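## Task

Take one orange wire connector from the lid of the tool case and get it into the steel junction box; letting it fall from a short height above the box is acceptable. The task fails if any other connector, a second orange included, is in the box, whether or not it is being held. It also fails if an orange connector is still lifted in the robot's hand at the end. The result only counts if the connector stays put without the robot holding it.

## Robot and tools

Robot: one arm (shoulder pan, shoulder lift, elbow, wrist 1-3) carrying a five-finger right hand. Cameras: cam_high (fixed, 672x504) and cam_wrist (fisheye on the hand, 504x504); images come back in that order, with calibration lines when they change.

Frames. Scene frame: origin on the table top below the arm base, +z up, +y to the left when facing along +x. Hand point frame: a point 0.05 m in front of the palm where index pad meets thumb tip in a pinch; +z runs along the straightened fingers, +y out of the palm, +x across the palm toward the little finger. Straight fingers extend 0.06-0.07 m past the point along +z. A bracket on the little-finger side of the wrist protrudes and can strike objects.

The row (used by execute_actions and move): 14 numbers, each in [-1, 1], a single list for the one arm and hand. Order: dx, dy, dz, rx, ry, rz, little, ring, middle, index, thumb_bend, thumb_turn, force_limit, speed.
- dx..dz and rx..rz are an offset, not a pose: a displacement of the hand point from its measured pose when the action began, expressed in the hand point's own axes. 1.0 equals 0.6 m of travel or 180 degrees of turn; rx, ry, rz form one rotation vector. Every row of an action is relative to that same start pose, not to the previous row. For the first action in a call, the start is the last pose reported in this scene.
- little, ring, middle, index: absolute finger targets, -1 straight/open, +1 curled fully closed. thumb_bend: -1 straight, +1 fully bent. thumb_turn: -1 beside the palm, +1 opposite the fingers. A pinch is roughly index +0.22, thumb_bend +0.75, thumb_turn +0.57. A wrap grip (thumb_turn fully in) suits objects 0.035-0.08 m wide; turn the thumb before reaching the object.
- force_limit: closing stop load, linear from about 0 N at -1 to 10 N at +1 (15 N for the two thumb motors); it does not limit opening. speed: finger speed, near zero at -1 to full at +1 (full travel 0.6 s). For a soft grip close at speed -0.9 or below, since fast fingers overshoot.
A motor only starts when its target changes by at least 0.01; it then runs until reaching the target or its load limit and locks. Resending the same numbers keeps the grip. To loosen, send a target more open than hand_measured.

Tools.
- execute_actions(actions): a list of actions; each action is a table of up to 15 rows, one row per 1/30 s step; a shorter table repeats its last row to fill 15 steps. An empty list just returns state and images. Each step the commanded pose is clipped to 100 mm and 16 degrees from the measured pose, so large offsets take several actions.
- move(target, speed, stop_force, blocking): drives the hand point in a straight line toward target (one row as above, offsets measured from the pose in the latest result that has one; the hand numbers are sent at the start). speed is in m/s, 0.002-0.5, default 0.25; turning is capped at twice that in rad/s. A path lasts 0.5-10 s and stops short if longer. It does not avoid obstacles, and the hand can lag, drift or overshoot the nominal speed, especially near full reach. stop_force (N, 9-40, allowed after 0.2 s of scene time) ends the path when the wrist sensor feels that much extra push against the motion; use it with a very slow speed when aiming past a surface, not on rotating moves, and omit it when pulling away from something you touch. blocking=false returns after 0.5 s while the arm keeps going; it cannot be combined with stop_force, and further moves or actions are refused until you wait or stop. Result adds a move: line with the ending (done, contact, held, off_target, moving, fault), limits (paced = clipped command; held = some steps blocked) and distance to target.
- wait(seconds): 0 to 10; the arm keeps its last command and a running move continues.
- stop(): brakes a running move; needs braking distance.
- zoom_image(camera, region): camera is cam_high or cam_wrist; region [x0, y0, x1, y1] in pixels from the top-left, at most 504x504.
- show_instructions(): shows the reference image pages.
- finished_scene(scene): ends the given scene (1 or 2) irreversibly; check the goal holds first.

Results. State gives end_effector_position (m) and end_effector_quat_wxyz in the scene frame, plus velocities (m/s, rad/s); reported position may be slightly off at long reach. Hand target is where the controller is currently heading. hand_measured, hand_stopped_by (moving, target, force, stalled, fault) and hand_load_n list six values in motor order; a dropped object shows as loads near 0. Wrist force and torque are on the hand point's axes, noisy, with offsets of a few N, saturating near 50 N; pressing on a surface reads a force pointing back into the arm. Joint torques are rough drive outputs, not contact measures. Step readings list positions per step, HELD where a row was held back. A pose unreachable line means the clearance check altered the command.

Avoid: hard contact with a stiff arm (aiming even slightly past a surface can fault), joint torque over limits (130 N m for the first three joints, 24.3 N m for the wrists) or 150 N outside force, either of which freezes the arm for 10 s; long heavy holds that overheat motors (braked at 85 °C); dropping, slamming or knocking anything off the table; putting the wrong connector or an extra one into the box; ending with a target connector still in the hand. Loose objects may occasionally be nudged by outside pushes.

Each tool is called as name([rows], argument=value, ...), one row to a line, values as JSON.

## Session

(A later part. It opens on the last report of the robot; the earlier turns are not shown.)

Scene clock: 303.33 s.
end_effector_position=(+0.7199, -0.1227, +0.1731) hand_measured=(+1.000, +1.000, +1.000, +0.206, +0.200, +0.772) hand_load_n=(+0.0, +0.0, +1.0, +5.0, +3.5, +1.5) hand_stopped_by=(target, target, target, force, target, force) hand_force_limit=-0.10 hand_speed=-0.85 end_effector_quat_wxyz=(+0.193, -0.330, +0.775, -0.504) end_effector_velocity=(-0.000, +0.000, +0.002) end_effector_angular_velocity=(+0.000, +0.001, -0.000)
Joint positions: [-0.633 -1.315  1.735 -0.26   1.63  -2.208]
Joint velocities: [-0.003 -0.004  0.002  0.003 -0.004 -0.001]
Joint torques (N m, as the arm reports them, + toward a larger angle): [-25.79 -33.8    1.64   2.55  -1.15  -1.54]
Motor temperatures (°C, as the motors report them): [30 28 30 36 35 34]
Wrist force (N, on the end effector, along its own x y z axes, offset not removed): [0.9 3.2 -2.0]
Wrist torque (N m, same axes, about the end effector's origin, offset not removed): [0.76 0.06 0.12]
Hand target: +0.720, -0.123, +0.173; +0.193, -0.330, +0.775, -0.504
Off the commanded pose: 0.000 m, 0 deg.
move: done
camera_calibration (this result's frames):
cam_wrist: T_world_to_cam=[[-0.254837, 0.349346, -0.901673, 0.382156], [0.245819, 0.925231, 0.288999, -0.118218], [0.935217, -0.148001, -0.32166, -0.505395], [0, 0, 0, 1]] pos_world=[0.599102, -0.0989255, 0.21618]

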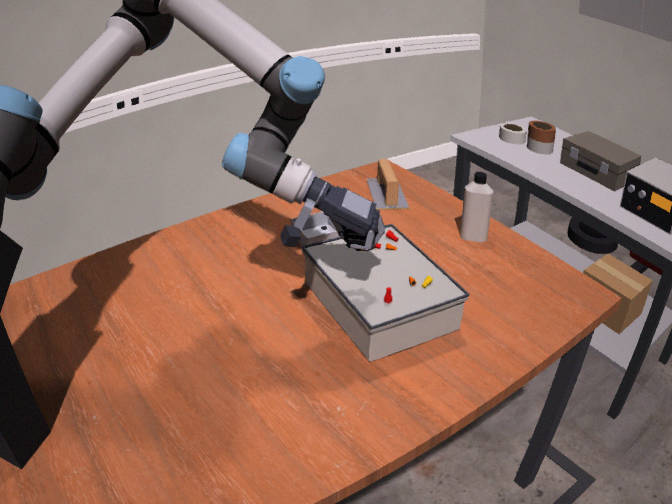

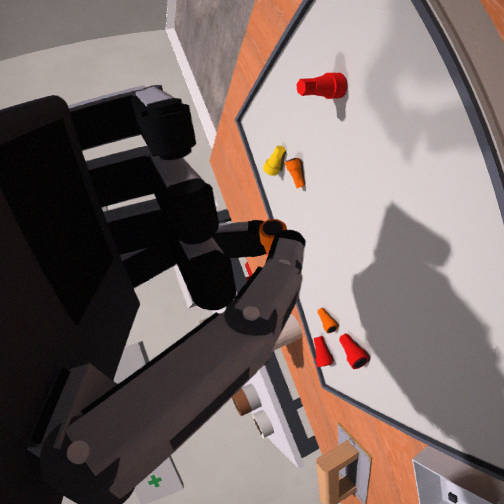

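move(target=[-0.519,0.088,-0.233,0,0,0,1,1,1,0.4,0.2,0.78,-0.1,-0.85], speed=0.15)

Scene clock: 314.33 s.
end_effector_position=(+0.8360, +0.2024, +0.1733) hand_measured=(+1.000, +1.000, +1.000, +0.206, +0.200, +0.772) hand_load_n=(+0.0, +0.0, +1.0, +5.0, +3.5, +1.5) hand_stopped_by=(target, target, target, force, target, force) hand_force_limit=-0.10 hand_speed=-0.85 end_effector_quat_wxyz=(+0.193, -0.329, +0.775, -0.504) end_effector_velocity=(+0.000, +0.001, -0.000) end_effector_angular_velocity=(-0.001, +0.002, -0.002)
Joint positions: [-0.098 -1.25   1.035  0.406  2.157 -2.11 ]
Joint velocities: [ 0.003  0.004 -0.009  0.009  0.004  0.002]
Joint torques (N m, as the arm reports them, + toward a larger angle): [  2.48 -40.35 -22.1    3.82   4.4    1.64]
Motor temperatures (°C, as the motors report them): [30 28 30 36 35 34]
Wrist force (N, on the end effector, along its own x y z axes, offset not removed): [-0.2 3.2 -1.4]
Wrist torque (N m, same axes, about the end effector's origin, offset not removed): [0.63 0.15 0.00]
Hand target: +0.836, +0.203, +0.173; +0.193, -0.329, +0.775, -0.504
Off the commanded pose: 0.001 m, 0 deg.
move: done
camera_calibration (this result's frames):
cam_wrist: T_world_to_cam=[[-0.254697, 0.349628, -0.901604, 0.298163], [0.2458, 0.925137, 0.289318, -0.447614], [0.93526, -0.147926, -0.321568, -0.565883], [0, 0, 0, 1]] pos_world=[0.715212, 0.22615, 0.216357]

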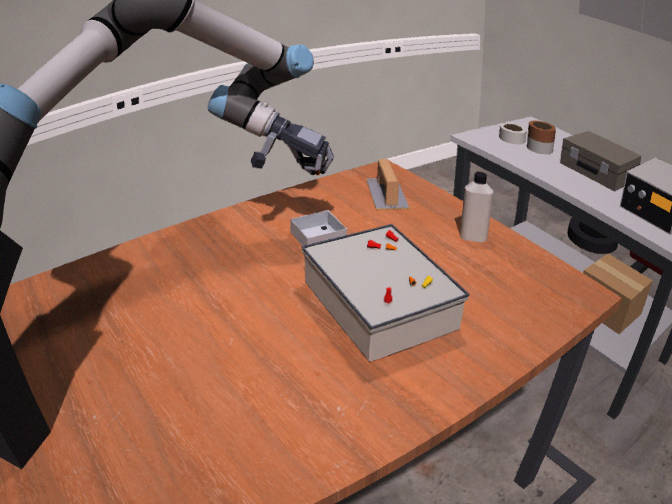

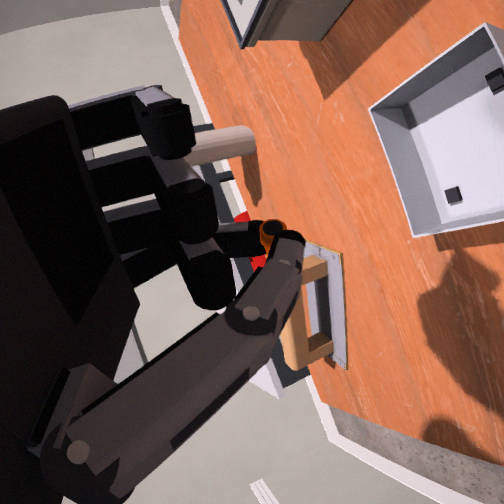

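move(target=[0.040,0.1205,0.0207,0,0,0,1,1,1,0.4,0.2,0.78,-0.1,-0.85], speed=0.08)

Scene clock: 327.90 s.
end_effector_position=(+0.8041, +0.1973, +0.1034) hand_measured=(+1.000, +1.000, +1.000, +0.206, +0.200, +0.772) hand_load_n=(+0.0, +0.0, +1.0, +5.0, +3.5, +1.5) hand_stopped_by=(target, target, target, force, target, force) hand_force_limit=-0.10 hand_speed=-0.85 end_effector_quat_wxyz=(+0.193, -0.329, +0.775, -0.504) end_effector_velocity=(-0.001, -0.001, -0.002) end_effector_angular_velocity=(-0.001, +0.001, -0.001)
Joint positions: [-0.033 -1.177  1.1    0.279  2.221 -2.095]
Joint velocities: [ 0.001  0.002  0.002 -0.003  0.002  0.   ]
Joint torques (N m, as the arm reports them, + toward a larger angle): [  2.46 -39.88  -3.71  -0.48   4.25   1.69]
Motor temperatures (°C, as the motors report them): [30 28 30 36 35 34]
Wrist force (N, on the end effector, along its own x y z axes, offset not removed): [0.1 3.8 -2.7]
Wrist torque (N m, same axes, about the end effector's origin, offset not removed): [0.85 0.16 0.09]
Hand target: +0.804, +0.197, +0.103; +0.193, -0.329, +0.775, -0.504
Off the commanded pose: 0.000 m, 0 deg.
move: done
camera_calibration (this result's frames):
cam_wrist: T_world_to_cam=[[-0.254688, 0.349675, -0.901588, 0.228787], [0.245848, 0.925114, 0.28935, -0.414894], [0.93525, -0.147959, -0.321582, -0.559172], [0, 0, 0, 1]] pos_world=[0.683235, 0.221088, 0.146501]

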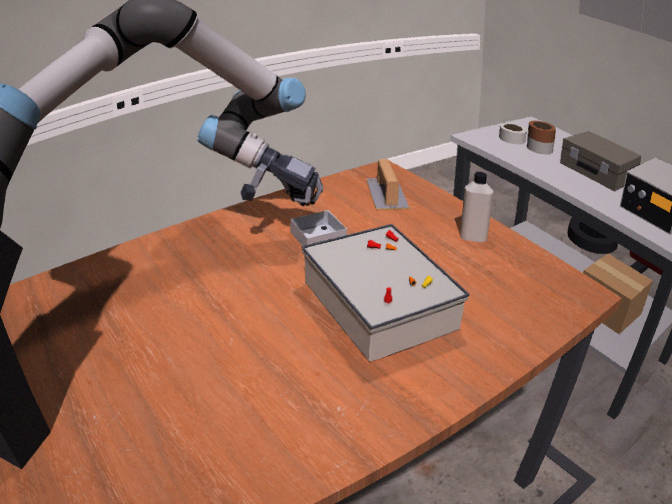

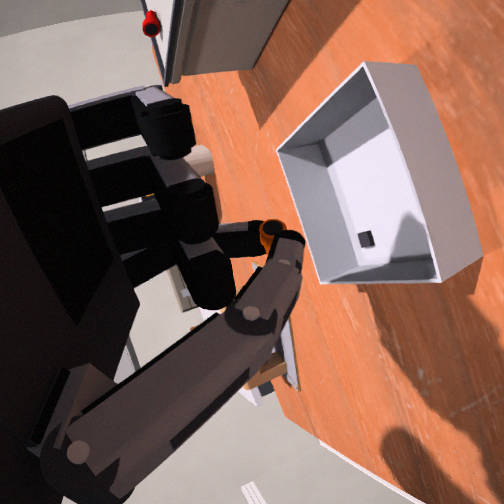

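execute_actions([
  [[0,0,0,0,0,0,1,1,1,-0.2,0.2,0.78,-0.1,0.3]],
  [[0,0,0,0,0,0,1,1,1,-0.2,0.2,0.78,-0.1,0.3]],
  [[0,-0.07,-0.03,0,0,0,1,1,1,-0.2,0.2,0.78,-0.1,0.3]],
  [[0,0,0,0,0,0,1,1,1,-0.2,0.2,0.78,-0.1,0.3]],
])

Scene clock: 334.60 s.
end_effector_position=(+0.8059, +0.1975, +0.1483) hand_measured=(+1.000, +1.000, +1.000, -0.200, +0.200, +0.772) hand_load_n=(+0.0, +0.0, +1.0, +0.0, +0.0, +3.0) hand_stopped_by=(target, target, target, target, target, force) hand_force_limit=-0.10 hand_speed=0.30 end_effector_quat_wxyz=(+0.193, -0.329, +0.775, -0.504) end_effector_velocity=(+0.000, +0.001, -0.000) end_effector_angular_velocity=(+0.001, -0.001, +0.001)
Joint positions: [-0.068 -1.263  1.147  0.312  2.186 -2.103]
Joint velocities: [ 0.001 -0.    -0.001 -0.001  0.    -0.   ]
Joint torques (N m, as the arm reports them, + toward a larger angle): [  3.03 -39.05 -20.    -0.67   4.32   0.28]
Motor temperatures (°C, as the motors report them): [30 28 30 36 35 34]
Wrist force (N, on the end effector, along its own x y z axes, offset not removed): [1.0 2.5 -2.3]
Wrist torque (N m, same axes, about the end effector's origin, offset not removed): [0.66 -0.03 0.05]
Hand target: +0.806, +0.197, +0.148; +0.193, -0.329, +0.775, -0.504
Off the commanded pose: 0.000 m, 0 deg.
Step readings (end_effector_position; steps 1 to 15: 1st action; 16 to 30: 2nd action; 31 to 45: 3rd action; 46 to 60: 4th action):
0: (+0.8040, +0.1973, +0.1032)
1: (+0.8040, +0.1973, +0.1032)
2: (+0.8040, +0.1973, +0.1032)
4: (+0.8040, +0.1973, +0.1032)
8: (+0.8040, +0.1973, +0.1032)
15: (+0.8040, +0.1973, +0.1033)
16: (+0.8040, +0.1973, +0.1034)
17: (+0.8040, +0.1973, +0.1034)
19: (+0.8040, +0.1973, +0.1034)
23: (+0.8040, +0.1973, +0.1034)
30: (+0.8040, +0.1973, +0.1034)
31: (+0.8040, +0.1973, +0.1034)
32: (+0.8035, +0.1960, +0.1059)
34: (+0.8046, +0.1961, +0.1230)
38: (+0.8058, +0.1973, +0.1418)
45: (+0.8059, +0.1975, +0.1483)
46: (+0.8059, +0.1975, +0.1485)
47: (+0.8059, +0.1975, +0.1485)
49: (+0.8059, +0.1975, +0.1485)
53: (+0.8059, +0.1974, +0.1484)
60: end_effector_position above
camera_calibration (this result's frames):
cam_wrist: T_world_to_cam=[[-0.2549, 0.349587, -0.901563, 0.269846], [0.246009, 0.925127, 0.28917, -0.428596], [0.93515, -0.148083, -0.321816, -0.546295], [0, 0, 0, 1]] pos_world=[0.68509, 0.221274, 0.191413]

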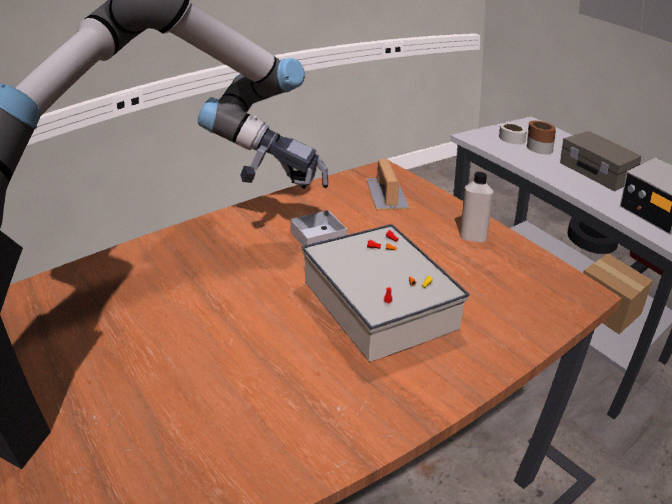

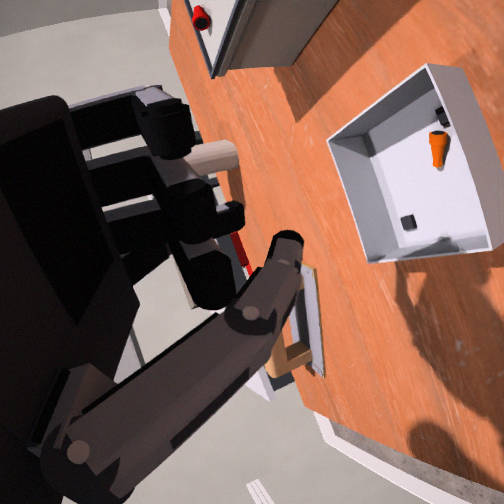

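finished_scene(scene=2)

The scene is finished: the task was done.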